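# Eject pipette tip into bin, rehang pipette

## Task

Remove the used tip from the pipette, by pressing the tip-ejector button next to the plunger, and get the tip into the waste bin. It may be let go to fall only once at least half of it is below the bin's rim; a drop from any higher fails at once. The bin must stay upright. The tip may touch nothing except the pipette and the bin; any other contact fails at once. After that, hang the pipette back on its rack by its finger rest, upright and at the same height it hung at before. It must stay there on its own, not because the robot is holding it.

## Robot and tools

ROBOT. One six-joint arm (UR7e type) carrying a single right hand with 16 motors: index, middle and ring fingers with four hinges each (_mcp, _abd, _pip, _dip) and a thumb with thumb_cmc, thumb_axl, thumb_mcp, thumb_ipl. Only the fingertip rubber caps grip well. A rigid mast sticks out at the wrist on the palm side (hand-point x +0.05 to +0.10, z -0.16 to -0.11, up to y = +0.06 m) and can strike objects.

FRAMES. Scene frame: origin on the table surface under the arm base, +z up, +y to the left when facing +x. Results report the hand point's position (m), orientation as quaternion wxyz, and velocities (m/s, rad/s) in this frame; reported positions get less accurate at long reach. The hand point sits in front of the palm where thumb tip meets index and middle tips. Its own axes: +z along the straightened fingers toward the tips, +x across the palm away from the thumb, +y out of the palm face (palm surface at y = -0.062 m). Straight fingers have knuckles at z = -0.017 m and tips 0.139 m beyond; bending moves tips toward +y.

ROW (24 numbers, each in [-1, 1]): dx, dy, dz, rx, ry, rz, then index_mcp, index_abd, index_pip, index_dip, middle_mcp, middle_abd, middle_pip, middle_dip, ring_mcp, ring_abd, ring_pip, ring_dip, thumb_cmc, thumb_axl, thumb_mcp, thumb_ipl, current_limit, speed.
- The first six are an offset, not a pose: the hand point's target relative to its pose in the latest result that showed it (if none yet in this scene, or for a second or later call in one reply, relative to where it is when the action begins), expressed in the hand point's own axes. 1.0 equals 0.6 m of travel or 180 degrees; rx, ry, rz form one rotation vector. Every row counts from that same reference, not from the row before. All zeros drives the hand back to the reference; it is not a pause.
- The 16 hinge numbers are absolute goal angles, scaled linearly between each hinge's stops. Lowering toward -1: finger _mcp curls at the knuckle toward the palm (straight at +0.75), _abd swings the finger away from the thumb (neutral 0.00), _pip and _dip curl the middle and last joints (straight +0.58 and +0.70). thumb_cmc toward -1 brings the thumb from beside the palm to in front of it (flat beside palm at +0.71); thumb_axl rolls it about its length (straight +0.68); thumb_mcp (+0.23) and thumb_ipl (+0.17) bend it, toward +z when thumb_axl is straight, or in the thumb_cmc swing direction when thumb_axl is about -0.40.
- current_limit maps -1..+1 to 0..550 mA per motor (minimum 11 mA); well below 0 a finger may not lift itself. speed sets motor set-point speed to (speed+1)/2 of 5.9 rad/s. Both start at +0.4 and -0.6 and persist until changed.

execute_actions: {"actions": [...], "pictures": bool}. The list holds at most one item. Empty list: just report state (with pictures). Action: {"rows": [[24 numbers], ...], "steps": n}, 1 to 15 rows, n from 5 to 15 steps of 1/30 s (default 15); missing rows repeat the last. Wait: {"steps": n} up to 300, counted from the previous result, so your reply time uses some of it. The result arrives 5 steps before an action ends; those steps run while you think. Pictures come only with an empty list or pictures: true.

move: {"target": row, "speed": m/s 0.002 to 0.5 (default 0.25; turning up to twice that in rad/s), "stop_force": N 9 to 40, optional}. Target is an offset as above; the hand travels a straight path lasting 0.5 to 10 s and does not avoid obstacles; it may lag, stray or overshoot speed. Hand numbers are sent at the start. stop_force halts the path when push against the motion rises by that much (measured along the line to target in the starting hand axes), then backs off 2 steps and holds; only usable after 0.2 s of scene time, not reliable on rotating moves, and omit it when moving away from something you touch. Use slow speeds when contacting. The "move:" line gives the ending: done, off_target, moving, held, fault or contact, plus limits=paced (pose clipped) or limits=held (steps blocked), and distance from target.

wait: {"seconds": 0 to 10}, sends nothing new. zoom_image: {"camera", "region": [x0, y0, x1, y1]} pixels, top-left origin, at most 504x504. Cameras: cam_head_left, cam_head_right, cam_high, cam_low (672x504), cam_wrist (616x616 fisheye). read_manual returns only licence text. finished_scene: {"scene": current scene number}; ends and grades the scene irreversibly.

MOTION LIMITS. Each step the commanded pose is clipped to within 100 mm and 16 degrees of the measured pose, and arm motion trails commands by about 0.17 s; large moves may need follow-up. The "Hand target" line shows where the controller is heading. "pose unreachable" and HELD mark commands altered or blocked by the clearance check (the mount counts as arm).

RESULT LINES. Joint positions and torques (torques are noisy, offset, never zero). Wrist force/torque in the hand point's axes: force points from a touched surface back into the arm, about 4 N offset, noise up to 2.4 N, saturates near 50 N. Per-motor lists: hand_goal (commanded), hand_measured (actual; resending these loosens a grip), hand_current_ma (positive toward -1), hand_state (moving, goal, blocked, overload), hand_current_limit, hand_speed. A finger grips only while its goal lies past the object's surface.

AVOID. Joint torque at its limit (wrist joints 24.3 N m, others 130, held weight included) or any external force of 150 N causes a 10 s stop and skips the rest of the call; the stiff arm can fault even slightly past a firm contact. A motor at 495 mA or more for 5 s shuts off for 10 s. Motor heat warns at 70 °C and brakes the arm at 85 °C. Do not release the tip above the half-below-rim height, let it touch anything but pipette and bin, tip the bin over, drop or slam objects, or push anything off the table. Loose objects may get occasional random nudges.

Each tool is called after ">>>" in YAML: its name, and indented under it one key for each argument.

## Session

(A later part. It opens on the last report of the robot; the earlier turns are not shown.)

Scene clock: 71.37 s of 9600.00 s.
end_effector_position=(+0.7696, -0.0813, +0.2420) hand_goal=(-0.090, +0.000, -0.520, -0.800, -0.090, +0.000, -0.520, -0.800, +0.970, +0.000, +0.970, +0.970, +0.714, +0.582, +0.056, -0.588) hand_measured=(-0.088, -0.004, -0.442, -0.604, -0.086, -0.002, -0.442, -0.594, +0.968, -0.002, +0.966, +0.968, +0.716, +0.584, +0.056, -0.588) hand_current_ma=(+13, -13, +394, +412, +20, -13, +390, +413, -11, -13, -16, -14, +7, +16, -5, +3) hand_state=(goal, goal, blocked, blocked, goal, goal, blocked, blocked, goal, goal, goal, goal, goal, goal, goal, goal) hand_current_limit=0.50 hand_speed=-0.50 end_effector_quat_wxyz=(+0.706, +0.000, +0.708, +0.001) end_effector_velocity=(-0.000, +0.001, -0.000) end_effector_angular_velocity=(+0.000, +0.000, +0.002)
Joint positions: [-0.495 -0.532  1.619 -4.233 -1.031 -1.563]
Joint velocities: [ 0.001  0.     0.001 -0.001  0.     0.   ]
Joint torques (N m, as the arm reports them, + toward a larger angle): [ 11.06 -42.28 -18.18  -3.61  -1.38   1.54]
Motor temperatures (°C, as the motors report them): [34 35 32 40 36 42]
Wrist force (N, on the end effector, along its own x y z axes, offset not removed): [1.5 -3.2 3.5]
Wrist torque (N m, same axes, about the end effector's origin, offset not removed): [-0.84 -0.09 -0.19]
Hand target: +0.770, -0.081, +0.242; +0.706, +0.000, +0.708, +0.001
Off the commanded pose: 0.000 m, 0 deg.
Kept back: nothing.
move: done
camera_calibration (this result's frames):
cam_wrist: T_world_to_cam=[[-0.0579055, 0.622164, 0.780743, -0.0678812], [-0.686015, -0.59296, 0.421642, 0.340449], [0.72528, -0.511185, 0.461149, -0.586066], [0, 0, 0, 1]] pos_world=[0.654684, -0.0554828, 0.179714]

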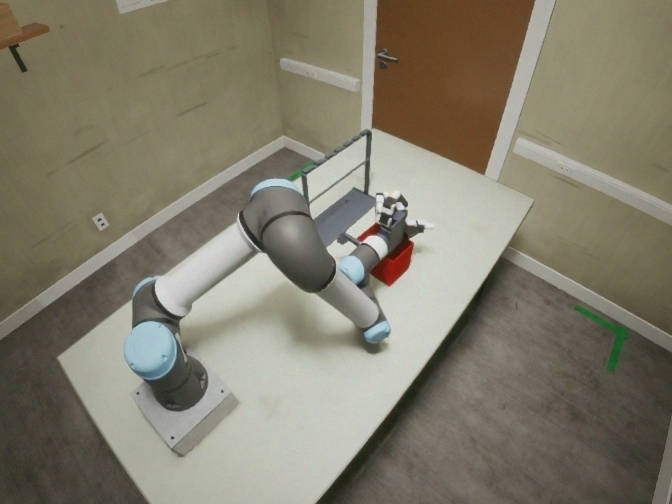

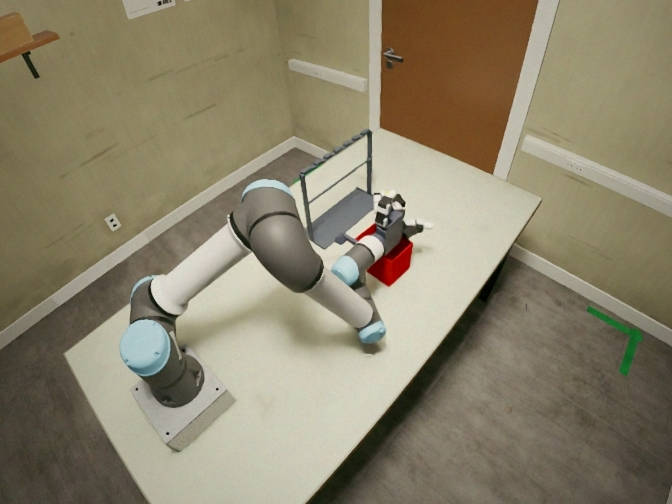

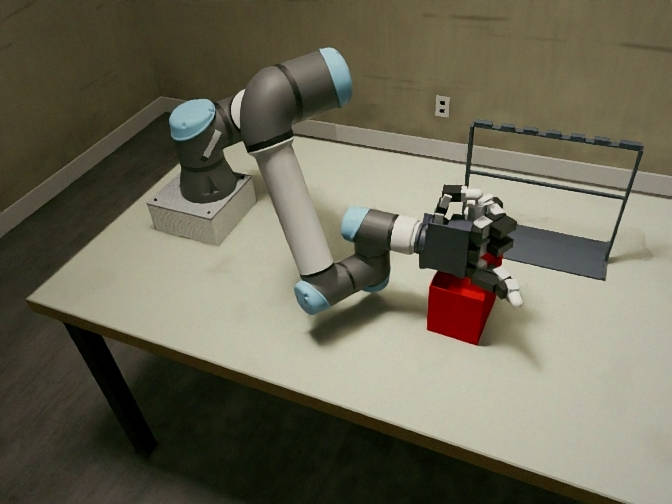

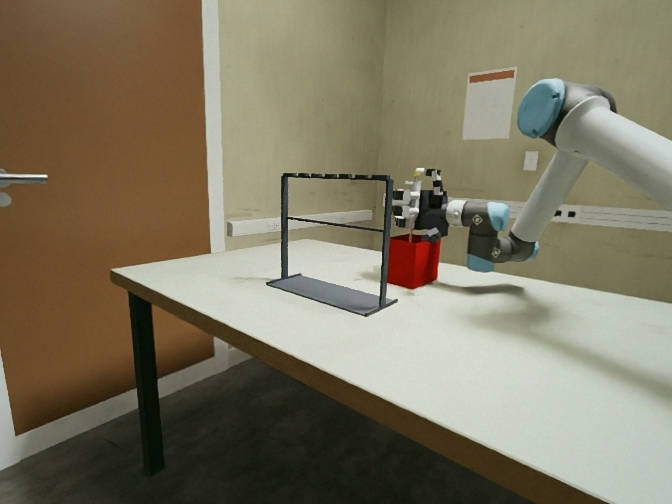

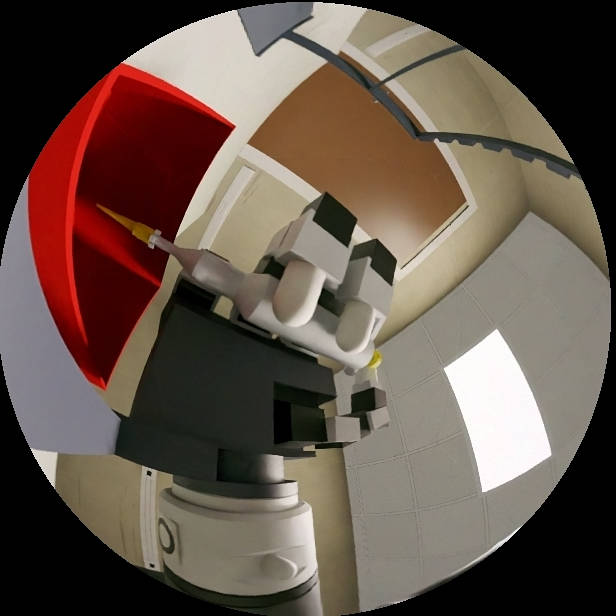

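>>> move:
  target: [0,0,0,0,0,0,-0.09,0,-0.52,-0.80,-0.09,0,-0.52,-0.80,0.97,0,0.97,0.97,0.714,0.62,0.056,-0.74,0.5,-0.8]
  speed: 0.05

>>> zoom_image:
  camera: "cam_high"
  region: [410, 150, 540, 260]

>>> zoom_image:
  camera: "cam_head_right"
  region: [350, 170, 450, 260]

>>> zoom_image:
  camera: "cam_low"
  region: [380, 140, 480, 250]

Scene clock: 72.43 s of 9600.00 s.
end_effector_position=(+0.7696, -0.0813, +0.2420) hand_goal=(-0.090, +0.000, -0.520, -0.800, -0.090, +0.000, -0.520, -0.800, +0.970, +0.000, +0.970, +0.970, +0.714, +0.620, +0.056, -0.740) hand_measured=(-0.088, -0.004, -0.442, -0.604, -0.086, -0.002, -0.442, -0.594, +0.968, -0.002, +0.966, +0.968, +0.716, +0.618, +0.056, -0.740) hand_current_ma=(+13, -13, +394, +412, +20, -13, +390, +413, -11, -13, -16, -14, +7, -16, -5, +3) hand_state=(goal, goal, blocked, blocked, goal, goal, blocked, blocked, goal, goal, goal, goal, goal, goal, goal, goal) hand_current_limit=0.50 hand_speed=-0.80 end_effector_quat_wxyz=(+0.706, +0.000, +0.708, +0.001) end_effector_velocity=(+0.000, -0.000, +0.000) end_effector_angular_velocity=(-0.000, -0.000, -0.002)
Joint positions: [-0.495 -0.532  1.619 -4.233 -1.031 -1.563]
Joint velocities: [ 0.    -0.    -0.     0.    -0.002  0.   ]
Joint torques (N m, as the arm reports them, + toward a larger angle): [ 11.69 -42.13 -19.09  -3.43  -1.47   1.51]
Motor temperatures (°C, as the motors report them): [34 35 32 40 36 42]
Wrist force (N, on the end effector, along its own x y z axes, offset not removed): [-1.1 -1.9 4.6]
Wrist torque (N m, same axes, about the end effector's origin, offset not removed): [-0.89 -0.11 -0.42]
Hand target: +0.770, -0.081, +0.242; +0.706, +0.000, +0.708, +0.001
Off the commanded pose: 0.000 m, 0 deg.
Kept back: nothing.
move: done
camera_calibration (this result's frames):
cam_wrist: T_world_to_cam=[[-0.0579055, 0.622164, 0.780743, -0.0678813], [-0.686015, -0.59296, 0.421642, 0.340449], [0.72528, -0.511186, 0.461149, -0.586066], [0, 0, 0, 1]] pos_world=[0.654684, -0.0554829, 0.179714]

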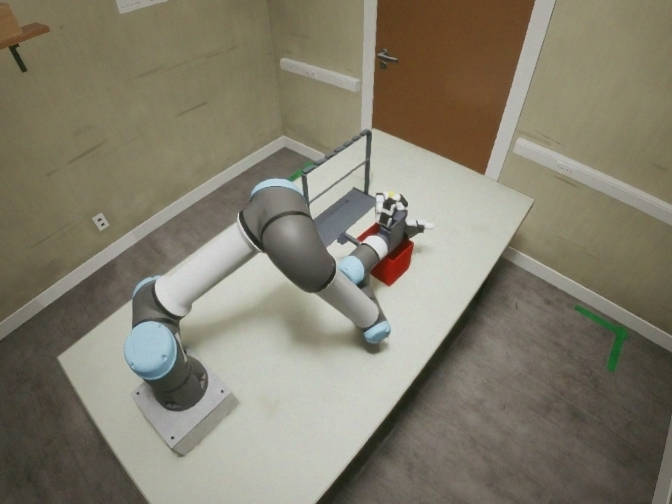

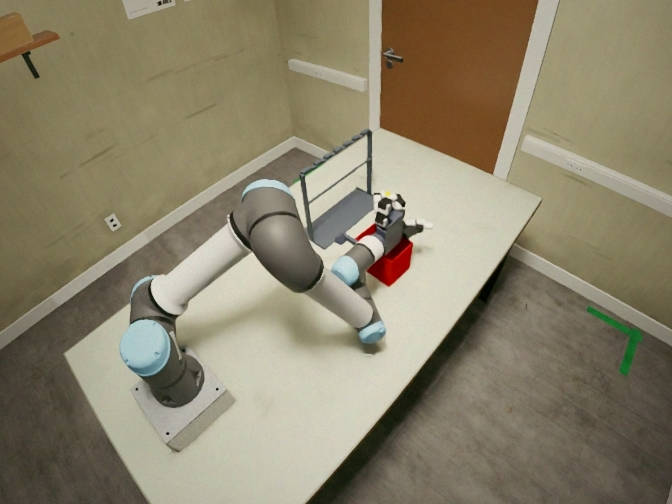

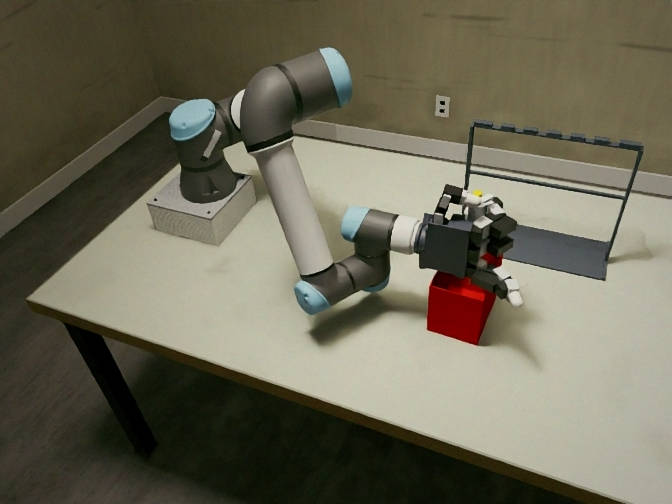

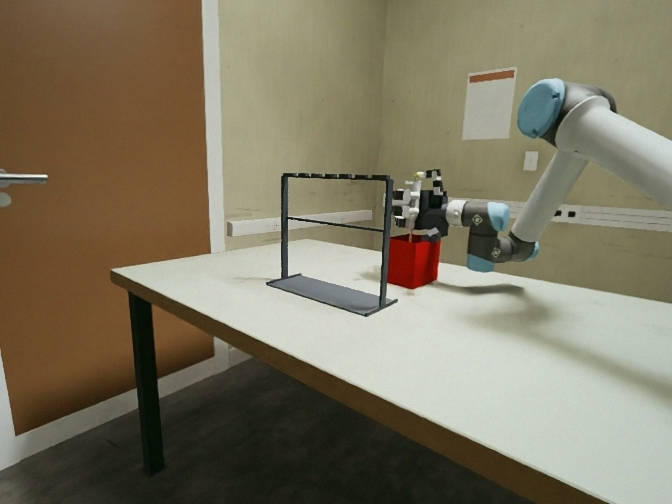

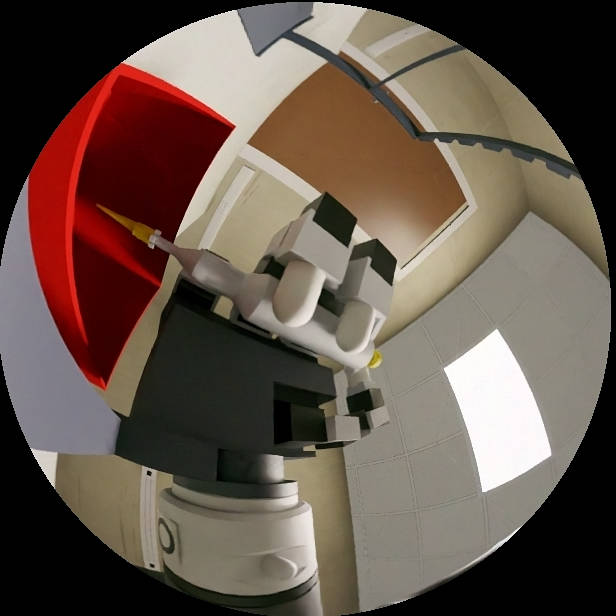

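Region (410, 150, 540, 260) of cam_high's 672x504 image, scaled by 3.877, with more detail than that image has; it fills the top 426 rows of this view, and the rest is white.

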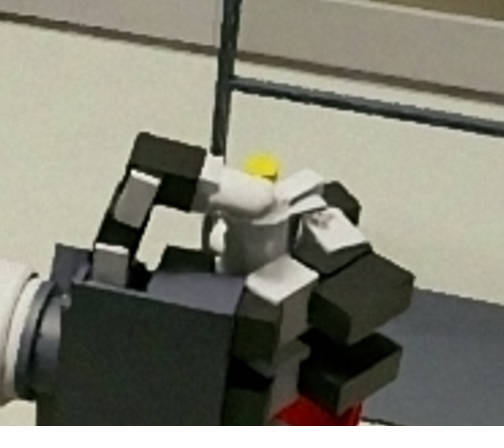

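Region (350, 170, 450, 260) of cam_head_right's 672x504 image, scaled by 5.040, with more detail than that image has; it fills the top 454 rows of this view, and the rest is white.

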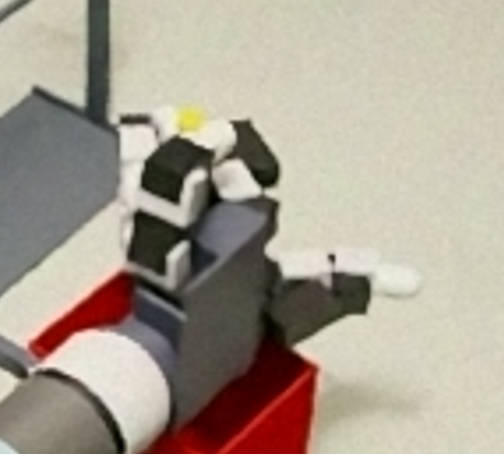

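Region (380, 140, 480, 250) of cam_low's 672x504 image, scaled by 4.582, with more detail than that image has; it fills the left 458 columns of this view, and the rest is white.

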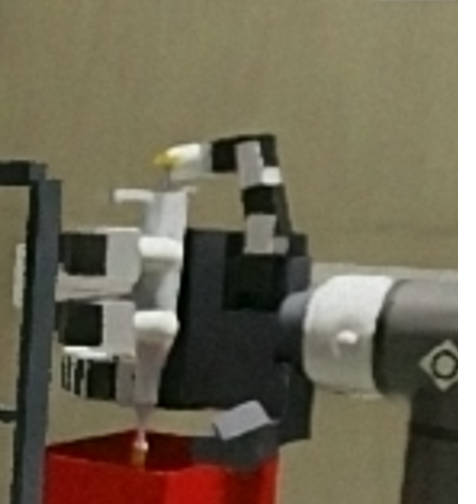

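>>> move:
  target: [0,0,0,0,0,0,-0.09,0,-0.52,-0.80,-0.09,0,-0.52,-0.80,0.97,0,0.97,0.97,0.714,0.61,-0.03,-0.74,0.5,-0.85]
  speed: 0.05

>>> zoom_image:
  camera: "cam_high"
  region: [410, 150, 540, 260]

>>> zoom_image:
  camera: "cam_low"
  region: [380, 140, 480, 250]

>>> zoom_image:
  camera: "cam_wrist"
  region: [290, 300, 430, 440]

Scene clock: 73.53 s of 9600.00 s.
end_effector_position=(+0.7696, -0.0813, +0.2420) hand_goal=(-0.090, +0.000, -0.520, -0.800, -0.090, +0.000, -0.520, -0.800, +0.970, +0.000, +0.970, +0.970, +0.714, +0.610, -0.030, -0.740) hand_measured=(-0.088, -0.004, -0.442, -0.604, -0.086, -0.002, -0.442, -0.594, +0.968, -0.002, +0.966, +0.968, +0.716, +0.612, -0.008, -0.736) hand_current_ma=(+13, -13, +394, +412, +20, -13, +390, +413, -11, -13, -16, -14, +8, +15, +161, +30) hand_state=(goal, goal, blocked, blocked, goal, goal, blocked, blocked, goal, goal, goal, goal, goal, goal, blocked, goal) hand_current_limit=0.50 hand_speed=-0.85 end_effector_quat_wxyz=(+0.706, +0.000, +0.708, +0.001) end_effector_velocity=(-0.000, +0.001, -0.000) end_effector_angular_velocity=(+0.000, +0.001, +0.002)
Joint positions: [-0.495 -0.532  1.619 -4.233 -1.031 -1.563]
Joint velocities: [ 0.     0.    -0.     0.001  0.002  0.   ]
Joint torques (N m, as the arm reports them, + toward a larger angle): [ 11.47 -43.14 -20.02  -3.72  -1.5    1.62]
Motor temperatures (°C, as the motors report them): [34 35 32 40 36 42]
Wrist force (N, on the end effector, along its own x y z axes, offset not removed): [2.1 -4.0 3.1]
Wrist torque (N m, same axes, about the end effector's origin, offset not removed): [-0.89 -0.27 -0.25]
Hand target: +0.770, -0.081, +0.242; +0.706, +0.000, +0.708, +0.001
Off the commanded pose: 0.000 m, 0 deg.
Kept back: nothing.
move: done
camera_calibration (this result's frames):
cam_wrist: T_world_to_cam=[[-0.0579056, 0.622164, 0.780743, -0.0678812], [-0.686015, -0.59296, 0.421642, 0.340449], [0.72528, -0.511186, 0.461149, -0.586066], [0, 0, 0, 1]] pos_world=[0.654684, -0.055483, 0.179714]

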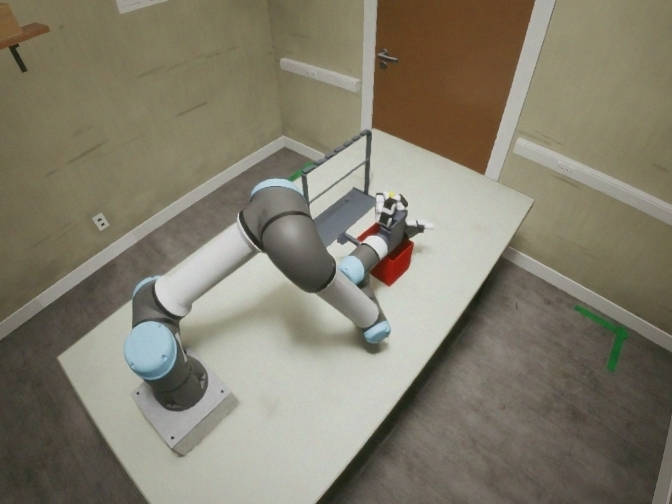

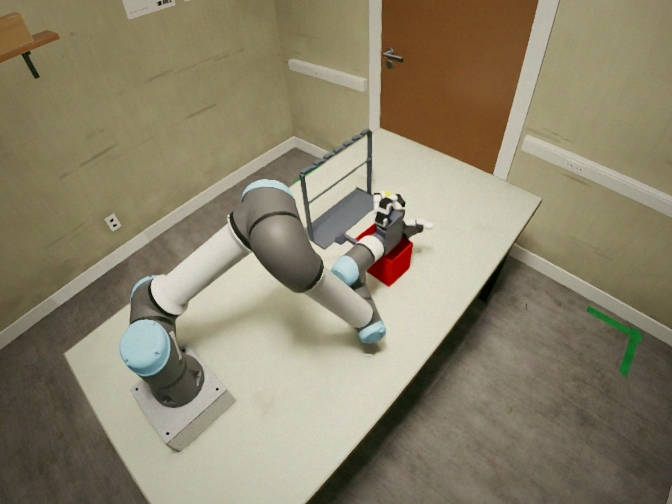

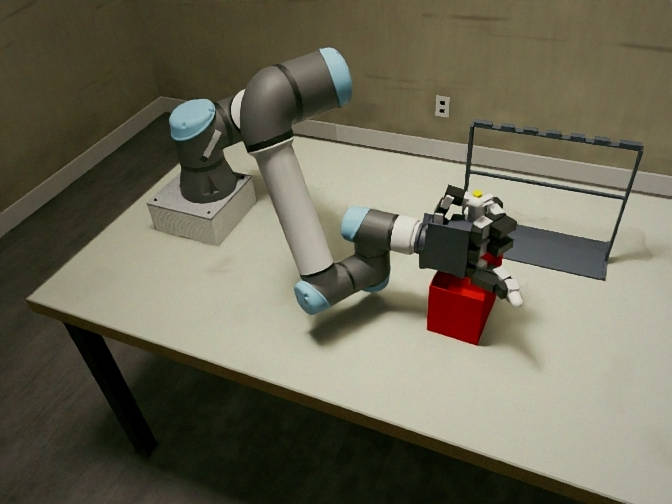

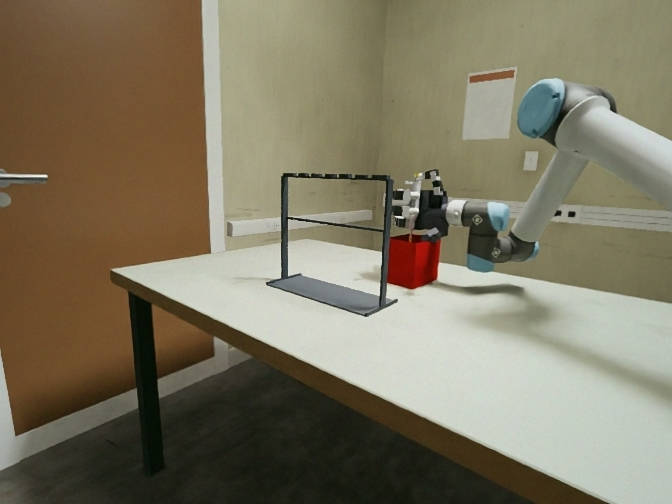

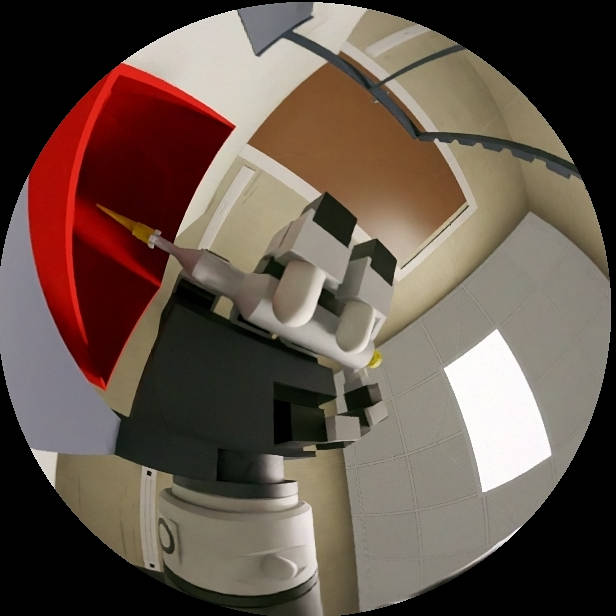

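Region (410, 150, 540, 260) of cam_high's 672x504 image, scaled by 3.877, with more detail than that image has; it fills the top 426 rows of this view, and the rest is white.

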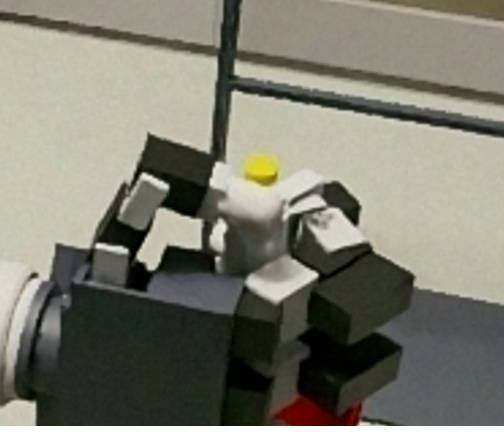

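Region (380, 140, 480, 250) of cam_low's 672x504 image, scaled by 4.582, with more detail than that image has; it fills the left 458 columns of this view, and the rest is white.

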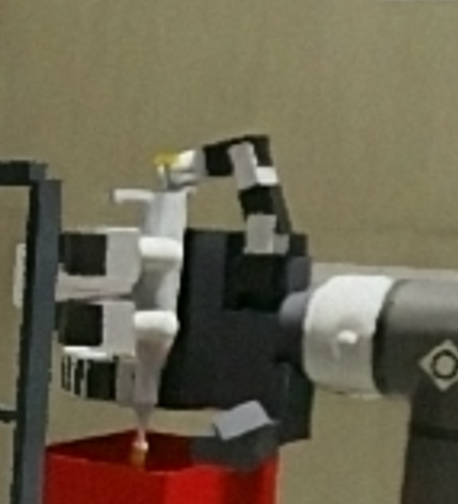

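Region (290, 300, 430, 440) of cam_wrist's 616x616 image, scaled by 3.600, with more detail than that image has.

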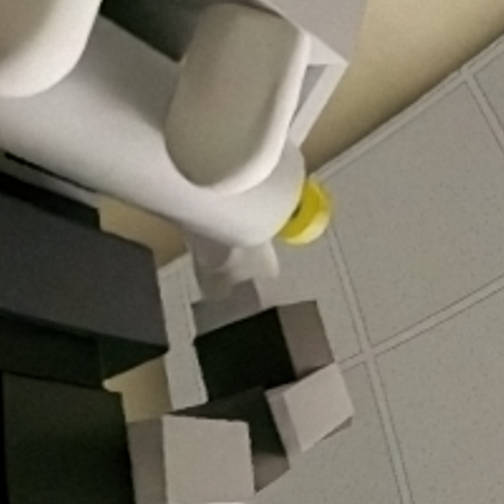

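>>> move:
  target: [0,0,0,0,0,0,-0.09,0,-0.53,-0.80,-0.09,0,-0.53,-0.80,0.97,0,0.97,0.97,0.714,0.61,-0.10,-0.86,0.75,-0.9]
  speed: 0.05

>>> zoom_image:
  camera: "cam_low"
  region: [380, 140, 480, 250]

>>> zoom_image:
  camera: "cam_wrist"
  region: [70, 170, 250, 320]

Scene clock: 74.47 s of 9600.00 s.
end_effector_position=(+0.7696, -0.0813, +0.2420) hand_goal=(-0.090, +0.000, -0.530, -0.800, -0.090, +0.000, -0.530, -0.800, +0.970, +0.000, +0.970, +0.970, +0.714, +0.610, -0.100, -0.860) hand_measured=(-0.090, +0.002, -0.446, -0.604, -0.086, +0.002, -0.444, -0.594, +0.968, -0.002, +0.966, +0.968, +0.726, +0.612, -0.014, -0.754) hand_current_ma=(-2, +6, +423, +481, +20, +7, +437, +481, -11, -13, -16, -14, +58, +15, +481, +481) hand_state=(goal, goal, blocked, blocked, goal, goal, blocked, blocked, goal, goal, goal, goal, goal, goal, blocked, blocked) hand_current_limit=0.75 hand_speed=-0.90 end_effector_quat_wxyz=(+0.706, +0.000, +0.708, +0.001) end_effector_velocity=(+0.000, +0.000, +0.000) end_effector_angular_velocity=(-0.001, -0.001, -0.001)
Joint positions: [-0.495 -0.532  1.619 -4.233 -1.031 -1.563]
Joint velocities: [ 0.001 -0.    -0.    -0.001 -0.001  0.   ]
Joint torques (N m, as the arm reports them, + toward a larger angle): [ 10.83 -41.8  -19.52  -3.49  -1.46   1.51]
Motor temperatures (°C, as the motors report them): [34 35 32 40 36 42]
Wrist force (N, on the end effector, along its own x y z axes, offset not removed): [-0.7 -1.1 0.3]
Wrist torque (N m, same axes, about the end effector's origin, offset not removed): [-0.48 0.36 -0.48]
Hand target: +0.770, -0.081, +0.242; +0.706, +0.000, +0.708, +0.001
Off the commanded pose: 0.000 m, 0 deg.
Kept back: nothing.
move: done
camera_calibration (this result's frames):
cam_wrist: T_world_to_cam=[[-0.0579055, 0.622164, 0.780743, -0.0678812], [-0.686015, -0.59296, 0.421642, 0.340449], [0.72528, -0.511186, 0.461149, -0.586066], [0, 0, 0, 1]] pos_world=[0.654684, -0.0554828, 0.179714]

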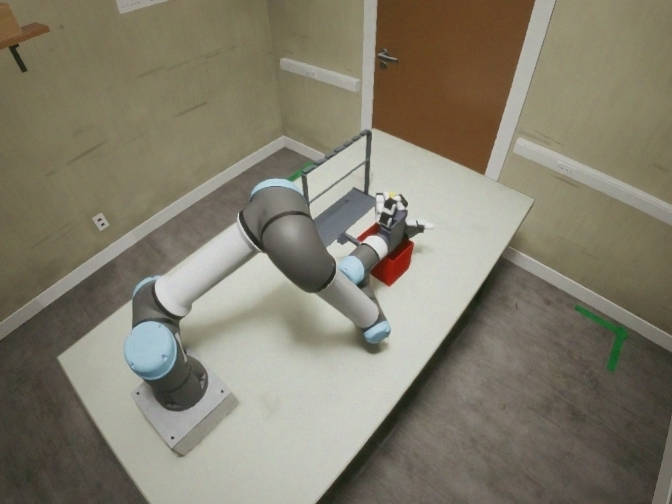

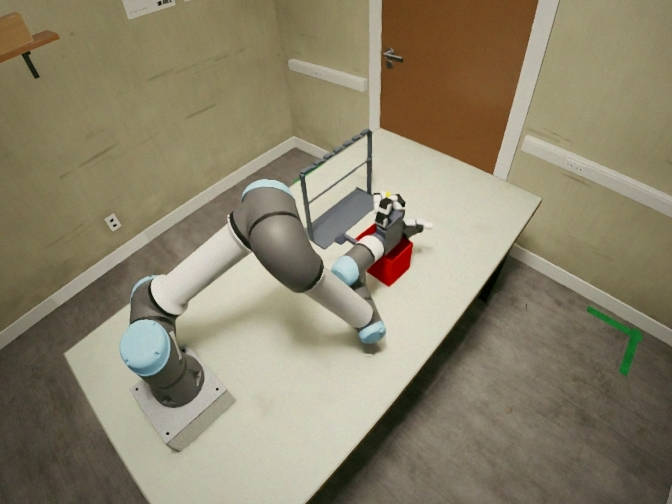

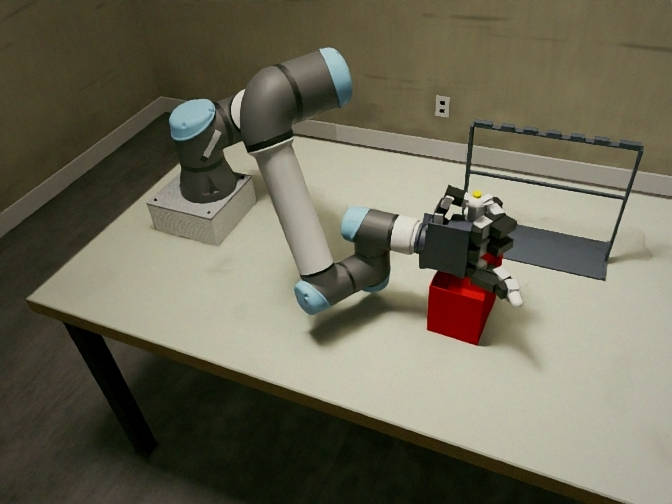

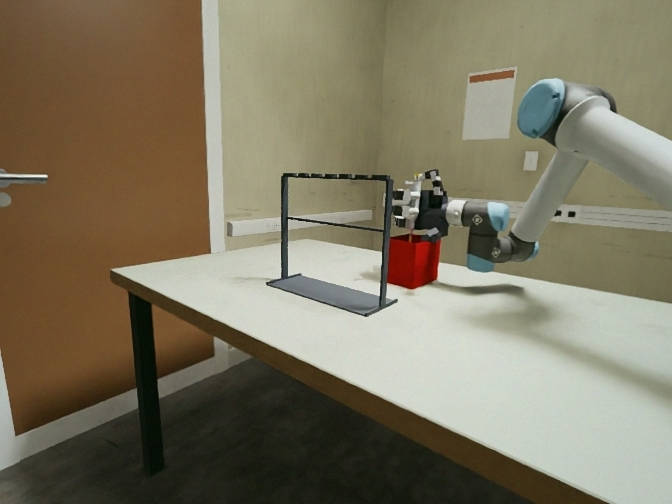

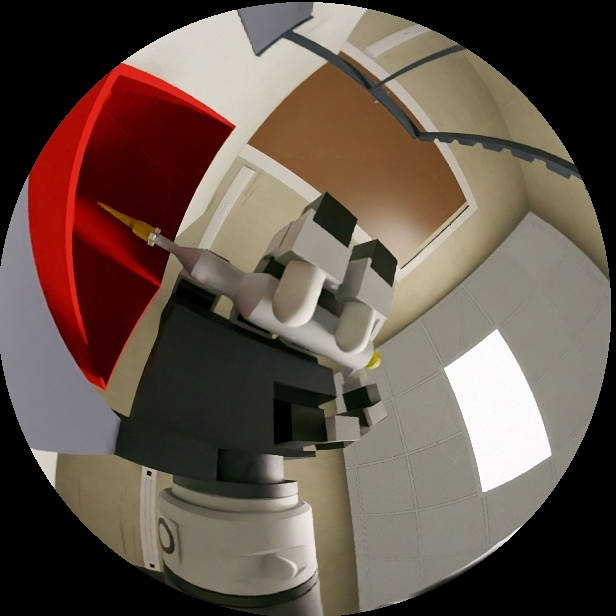

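Region (380, 140, 480, 250) of cam_low's 672x504 image, scaled by 4.582, with more detail than that image has; it fills the left 458 columns of this view, and the rest is white.

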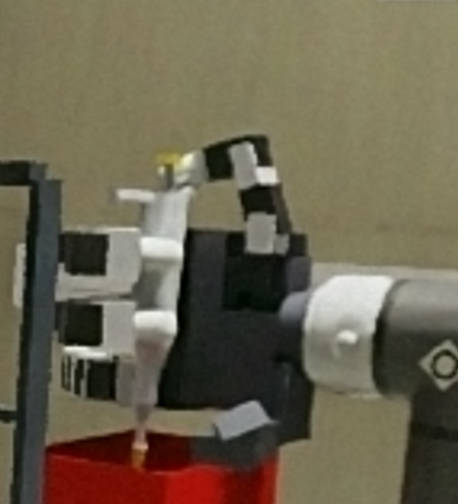

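Region (70, 170, 250, 320) of cam_wrist's 616x616 image, scaled by 2.800, with more detail than that image has.

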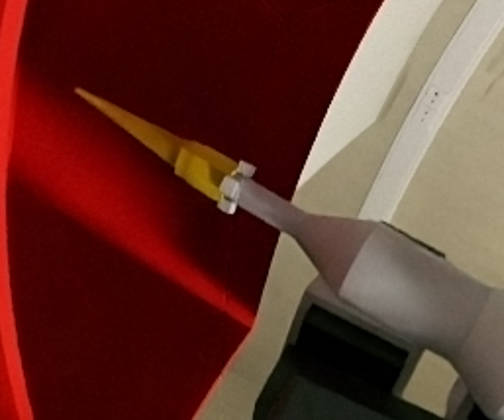

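>>> execute_actions:
  actions:
    - {"rows": [[0,0,0,0,0,0,-0.09,0,-0.53,-0.80,-0.09,0,-0.53,-0.80,0.97,0,0.97,0.97,0.714,0.61,-0.014,-0.71,0.75,0.0],[0,0,0,0,0,0,-0.09,0,-0.53,-0.80,-0.09,0,-0.53,-0.80,0.97,0,0.97,0.97,0.714,0.61,-0.014,-0.67,0.75,0.0],[0,0,0,0,0,0,-0.09,0,-0.53,-0.80,-0.09,0,-0.53,-0.80,0.97,0,0.97,0.97,0.714,0.61,-0.035,-0.63,0.75,0.0],[0,0,0,0,0,0,-0.09,0,-0.53,-0.80,-0.09,0,-0.53,-0.80,0.97,0,0.97,0.97,0.714,0.61,-0.055,-0.59,0.75,0.0],[0,0,0,0,0,0,-0.09,0,-0.53,-0.80,-0.09,0,-0.53,-0.80,0.97,0,0.97,0.97,0.714,0.61,-0.076,-0.55,0.75,0.0],[0,0,0,0,0,0,-0.09,0,-0.53,-0.80,-0.09,0,-0.53,-0.80,0.97,0,0.97,0.97,0.714,0.61,-0.096,-0.51,0.75,0.0],[0,0,0,0,0,0,-0.09,0,-0.53,-0.80,-0.09,0,-0.53,-0.80,0.97,0,0.97,0.97,0.714,0.61,-0.117,-0.47,0.75,0.0],[0,0,0,0,0,0,-0.09,0,-0.53,-0.80,-0.09,0,-0.53,-0.80,0.97,0,0.97,0.97,0.714,0.61,-0.137,-0.43,0.75,0.0],[0,0,0,0,0,0,-0.09,0,-0.53,-0.80,-0.09,0,-0.53,-0.80,0.97,0,0.97,0.97,0.714,0.61,-0.158,-0.39,0.75,0.0],[0,0,0,0,0,0,-0.09,0,-0.53,-0.80,-0.09,0,-0.53,-0.80,0.97,0,0.97,0.97,0.714,0.61,-0.178,-0.35,0.75,0.0],[0,0,0,0,0,0,-0.09,0,-0.53,-0.80,-0.09,0,-0.53,-0.80,0.97,0,0.97,0.97,0.714,0.61,-0.199,-0.31,0.75,0.0],[0,0,0,0,0,0,-0.09,0,-0.53,-0.80,-0.09,0,-0.53,-0.80,0.97,0,0.97,0.97,0.714,0.61,-0.22,-0.27,0.75,0.0],[0,0,0,0,0,0,-0.09,0,-0.53,-0.80,-0.09,0,-0.53,-0.80,0.97,0,0.97,0.97,0.714,0.61,-0.24,-0.23,0.75,0.0],[0,0,0,0,0,0,-0.09,0,-0.53,-0.80,-0.09,0,-0.53,-0.80,0.97,0,0.97,0.97,0.714,0.61,-0.26,-0.19,0.75,0.0],[0,0,0,0,0,0,-0.09,0,-0.53,-0.80,-0.09,0,-0.53,-0.80,0.97,0,0.97,0.97,0.714,0.61,-0.281,-0.157,0.75,0.0]], "steps": 15}

>>> wait:
  seconds: 0.3

>>> zoom_image:
  camera: "cam_low"
  region: [380, 140, 480, 250]

>>> zoom_image:
  camera: "cam_high"
  region: [410, 150, 540, 260]

Scene clock: 76.77 s of 9600.00 s.
end_effector_position=(+0.7696, -0.0813, +0.2420) hand_goal=(-0.090, +0.000, -0.530, -0.800, -0.090, +0.000, -0.530, -0.800, +0.970, +0.000, +0.970, +0.970, +0.714, +0.610, -0.178, -0.350) hand_measured=(-0.090, +0.002, -0.446, -0.604, -0.088, +0.002, -0.444, -0.594, +0.968, -0.002, +0.966, +0.968, +0.720, +0.612, -0.128, -0.514) hand_current_ma=(+0, +6, +423, +481, +10, +7, +437, +481, -11, -13, -16, -14, +33, +15, +36, -99) hand_state=(goal, goal, blocked, blocked, goal, goal, blocked, blocked, goal, goal, goal, goal, goal, goal, moving, moving) hand_current_limit=0.75 hand_speed=0.00 end_effector_quat_wxyz=(+0.706, +0.000, +0.708, +0.001) end_effector_velocity=(-0.000, +0.000, -0.000) end_effector_angular_velocity=(+0.000, +0.000, +0.002)
Joint positions: [-0.495 -0.532  1.619 -4.233 -1.031 -1.563]
Joint velocities: [-0.001  0.     0.     0.     0.003 -0.   ]
Joint torques (N m, as the arm reports them, + toward a larger angle): [ 11.32 -43.08 -19.04  -3.27  -1.43   1.57]
Motor temperatures (°C, as the motors report them): [34 35 32 40 36 42]
Wrist force (N, on the end effector, along its own x y z axes, offset not removed): [-1.3 4.4 2.6]
Wrist torque (N m, same axes, about the end effector's origin, offset not removed): [0.27 0.26 -0.37]
Steps of this call (steps 1 to 59: nothing new was sent; steps 60 to 69: the first 10 steps of this action). Readings (end_effector_position | what the end effector reports):
60: (+0.7696, -0.0813, +0.2420) | hand_goal=(-0.090, +0.000, -0.530, -0.800, -0.090, +0.000, -0.530, -0.800, +0.970, +0.000, +0.970, +0.970, +0.714, +0.610, -0.014, -0.710) hand_measured=(-0.090, +0.002, -0.446, -0.604, -0.086, +0.002, -0.444, -0.594, +0.968, -0.002, +0.966, +0.968, +0.726, +0.612, -0.014, -0.754) hand_current_ma=(-2, +6, +423, +481, +20, +7, +437, +481, -11, -13, -16, -14, +58, +15, +481, +481) hand_state=(goal, goal, blocked, blocked, goal, goal, blocked, blocked, goal, goal, goal, goal, goal, goal, moving, moving) hand_current_limit=0.75 hand_speed=0.00
61: (+0.7696, -0.0813, +0.2420) | hand_goal=(-0.090, +0.000, -0.530, -0.800, -0.090, +0.000, -0.530, -0.800, +0.970, +0.000, +0.970, +0.970, +0.714, +0.610, -0.014, -0.670) hand_measured=(-0.090, +0.002, -0.446, -0.604, -0.086, +0.002, -0.444, -0.594, +0.968, -0.002, +0.966, +0.968, +0.726, +0.612, -0.012, -0.754) hand_current_ma=(-2, +6, +423, +481, +20, +7, +437, +481, -11, -13, -16, -14, +58, +15, +138, +109) hand_state=(goal, goal, blocked, blocked, goal, goal, blocked, blocked, goal, goal, goal, goal, goal, goal, moving, moving) hand_current_limit=0.75 hand_speed=0.00
63: (+0.7696, -0.0813, +0.2420) | hand_goal=(-0.090, +0.000, -0.530, -0.800, -0.090, +0.000, -0.530, -0.800, +0.970, +0.000, +0.970, +0.970, +0.714, +0.610, -0.054, -0.590) hand_measured=(-0.090, +0.002, -0.446, -0.604, -0.088, +0.002, -0.444, -0.594, +0.968, -0.002, +0.966, +0.968, +0.722, +0.612, -0.006, -0.712) hand_current_ma=(-1, +6, +423, +481, +10, +7, +437, +480, -11, -13, -16, -14, +19, +15, +90, -82) hand_state=(goal, goal, blocked, blocked, moving, goal, blocked, blocked, goal, goal, goal, goal, moving, goal, moving, moving) hand_current_limit=0.75 hand_speed=0.00
67: (+0.7696, -0.0813, +0.2420) | hand_goal=(-0.090, +0.000, -0.530, -0.800, -0.090, +0.000, -0.530, -0.800, +0.970, +0.000, +0.970, +0.970, +0.714, +0.610, -0.136, -0.430) hand_measured=(-0.090, +0.002, -0.446, -0.604, -0.088, +0.002, -0.444, -0.594, +0.968, -0.002, +0.966, +0.968, +0.720, +0.612, -0.088, -0.580) hand_current_ma=(+0, +6, +423, +481, +10, +7, +437, +481, -11, -13, -16, -14, +33, +15, +28, -101) hand_state=(goal, goal, blocked, blocked, goal, goal, blocked, blocked, goal, goal, goal, goal, goal, goal, moving, moving) hand_current_limit=0.75 hand_speed=0.00
69: the state above

Scene clock: 77.23 s of 9600.00 s.
end_effector_position=(+0.7696, -0.0813, +0.2420) hand_goal=(-0.090, +0.000, -0.530, -0.800, -0.090, +0.000, -0.530, -0.800, +0.970, +0.000, +0.970, +0.970, +0.714, +0.610, -0.280, -0.156) hand_measured=(-0.088, +0.002, -0.446, -0.604, -0.088, +0.002, -0.444, -0.594, +0.968, -0.002, +0.966, +0.968, +0.720, +0.612, -0.282, -0.164) hand_current_ma=(+6, +6, +423, +481, +8, +7, +437, +481, -11, -13, -16, -14, +26, +15, -19, -48) hand_state=(goal, goal, blocked, blocked, goal, goal, blocked, blocked, goal, goal, goal, goal, goal, goal, goal, goal) hand_current_limit=0.75 hand_speed=0.00 end_effector_quat_wxyz=(+0.706, +0.000, +0.708, +0.001) end_effector_velocity=(-0.000, -0.000, -0.000) end_effector_angular_velocity=(+0.000, +0.000, -0.001)
Joint positions: [-0.495 -0.532  1.619 -4.233 -1.031 -1.563]
Joint velocities: [-0.     0.     0.001 -0.    -0.001  0.   ]
Joint torques (N m, as the arm reports them, + toward a larger angle): [ 11.17 -43.04 -18.59  -3.51  -1.57   1.5 ]
Motor temperatures (°C, as the motors report them): [34 35 32 40 36 42]
Wrist force (N, on the end effector, along its own x y z axes, offset not removed): [-0.8 0.3 3.7]
Wrist torque (N m, same axes, about the end effector's origin, offset not removed): [-0.38 0.36 -0.20]
Hand target: +0.770, -0.081, +0.242; +0.706, +0.000, +0.708, +0.001
Off the commanded pose: 0.000 m, 0 deg.
Kept back: nothing.
Steps of this call (steps 1 to 5: the last 5 steps of your previous action; steps 6 to 14: nothing new was sent). Readings (end_effector_position | what the end effector reports):
1: (+0.7696, -0.0813, +0.2420) | hand_goal=(-0.090, +0.000, -0.530, -0.800, -0.090, +0.000, -0.530, -0.800, +0.970, +0.000, +0.970, +0.970, +0.714, +0.610, -0.198, -0.310) hand_measured=(-0.090, +0.002, -0.446, -0.604, -0.088, +0.002, -0.444, -0.594, +0.968, -0.002, +0.966, +0.968, +0.720, +0.612, -0.150, -0.480) hand_current_ma=(+0, +6, +423, +481, +10, +7, +437, +481, -11, -13, -16, -14, +33, +15, +28, -96) hand_state=(goal, goal, blocked, blocked, goal, goal, blocked, blocked, goal, goal, goal, goal, goal, goal, moving, moving) hand_current_limit=0.75 hand_speed=0.00
2: (+0.7696, -0.0813, +0.2420) | hand_goal=(-0.090, +0.000, -0.530, -0.800, -0.090, +0.000, -0.530, -0.800, +0.970, +0.000, +0.970, +0.970, +0.714, +0.610, -0.220, -0.270) hand_measured=(-0.090, +0.002, -0.446, -0.604, -0.088, +0.002, -0.444, -0.594, +0.968, -0.002, +0.966, +0.968, +0.720, +0.612, -0.170, -0.446) hand_current_ma=(+0, +6, +423, +481, +10, +7, +437, +481, -11, -13, -16, -14, +33, +15, +29, -97) hand_state=(goal, goal, blocked, blocked, goal, goal, blocked, blocked, goal, goal, goal, goal, goal, goal, moving, moving) hand_current_limit=0.75 hand_speed=0.00
4: (+0.7696, -0.0813, +0.2420) | hand_goal=(-0.090, +0.000, -0.530, -0.800, -0.090, +0.000, -0.530, -0.800, +0.970, +0.000, +0.970, +0.970, +0.714, +0.610, -0.260, -0.190) hand_measured=(-0.090, +0.002, -0.446, -0.604, -0.088, +0.002, -0.444, -0.594, +0.968, -0.002, +0.966, +0.968, +0.720, +0.612, -0.212, -0.378) hand_current_ma=(+0, +6, +423, +481, +10, +7, +437, +481, -11, -13, -16, -14, +33, +15, +26, -93) hand_state=(goal, goal, blocked, blocked, goal, goal, blocked, blocked, goal, goal, goal, goal, goal, goal, moving, moving) hand_current_limit=0.75 hand_speed=0.00
8: (+0.7696, -0.0813, +0.2420) | hand_goal=(-0.090, +0.000, -0.530, -0.800, -0.090, +0.000, -0.530, -0.800, +0.970, +0.000, +0.970, +0.970, +0.714, +0.610, -0.280, -0.156) hand_measured=(-0.090, +0.002, -0.446, -0.604, -0.088, +0.002, -0.444, -0.594, +0.968, -0.002, +0.966, +0.968, +0.720, +0.612, -0.280, -0.244) hand_current_ma=(+5, +6, +423, +481, +7, +7, +437, +480, -11, -13, -16, -14, +26, +15, -29, -102) hand_state=(goal, goal, blocked, blocked, goal, goal, blocked, blocked, goal, goal, goal, goal, goal, goal, moving, moving) hand_current_limit=0.75 hand_speed=0.00
14: the state above
camera_calibration (this result's frames):
cam_wrist: T_world_to_cam=[[-0.0579056, 0.622164, 0.780743, -0.0678811], [-0.686015, -0.59296, 0.421642, 0.340449], [0.72528, -0.511185, 0.461149, -0.586066], [0, 0, 0, 1]] pos_world=[0.654684, -0.0554829, 0.179714]

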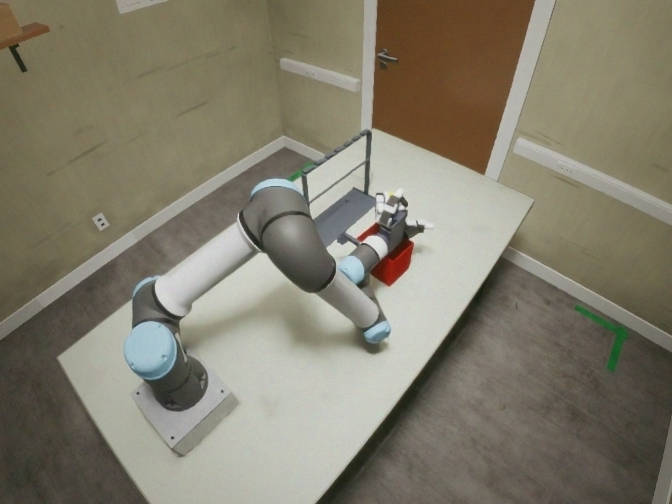

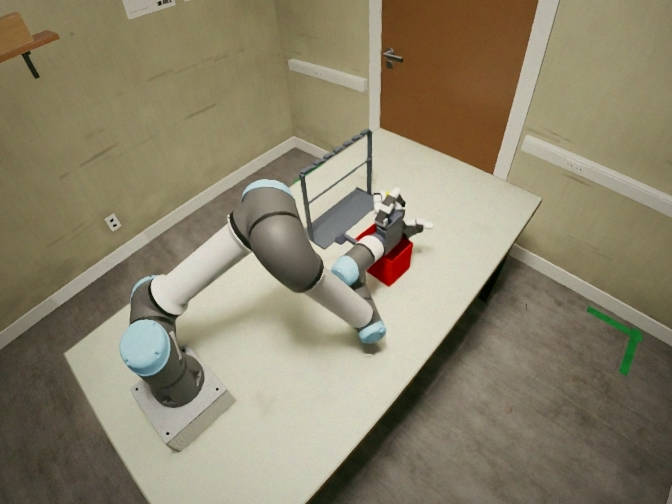

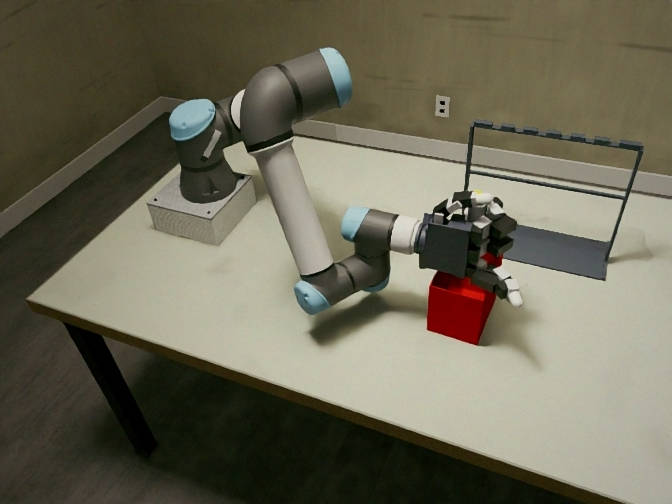

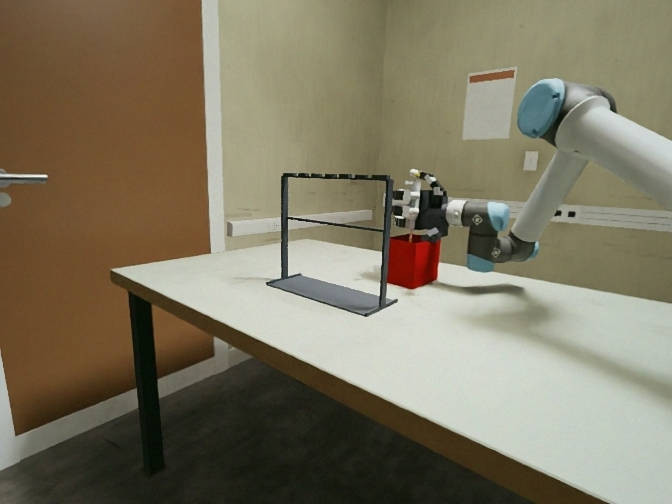

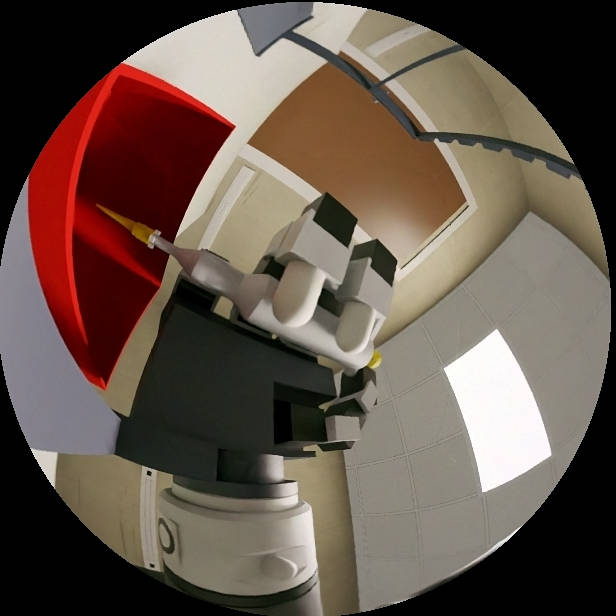

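Region (380, 140, 480, 250) of cam_low's 672x504 image, scaled by 4.582, with more detail than that image has; it fills the left 458 columns of this view, and the rest is white.

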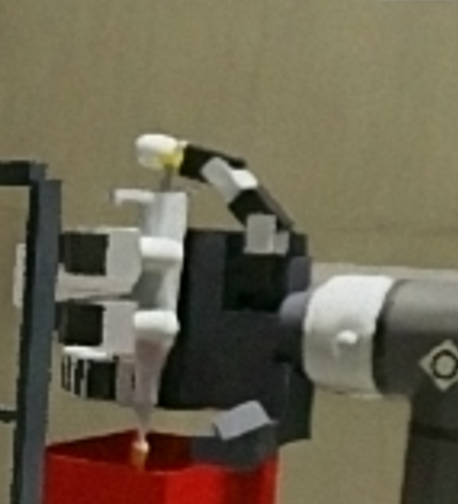

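Region (410, 150, 540, 260) of cam_high's 672x504 image, scaled by 3.877, with more detail than that image has; it fills the top 426 rows of this view, and the rest is white.

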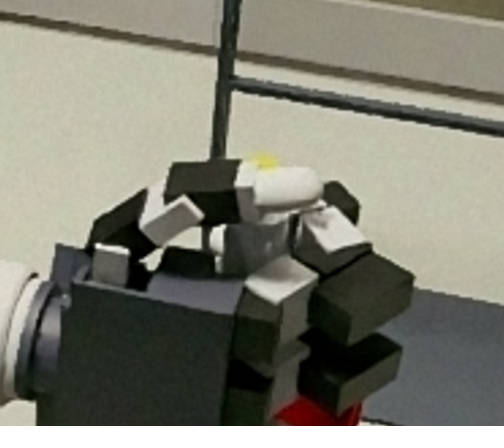

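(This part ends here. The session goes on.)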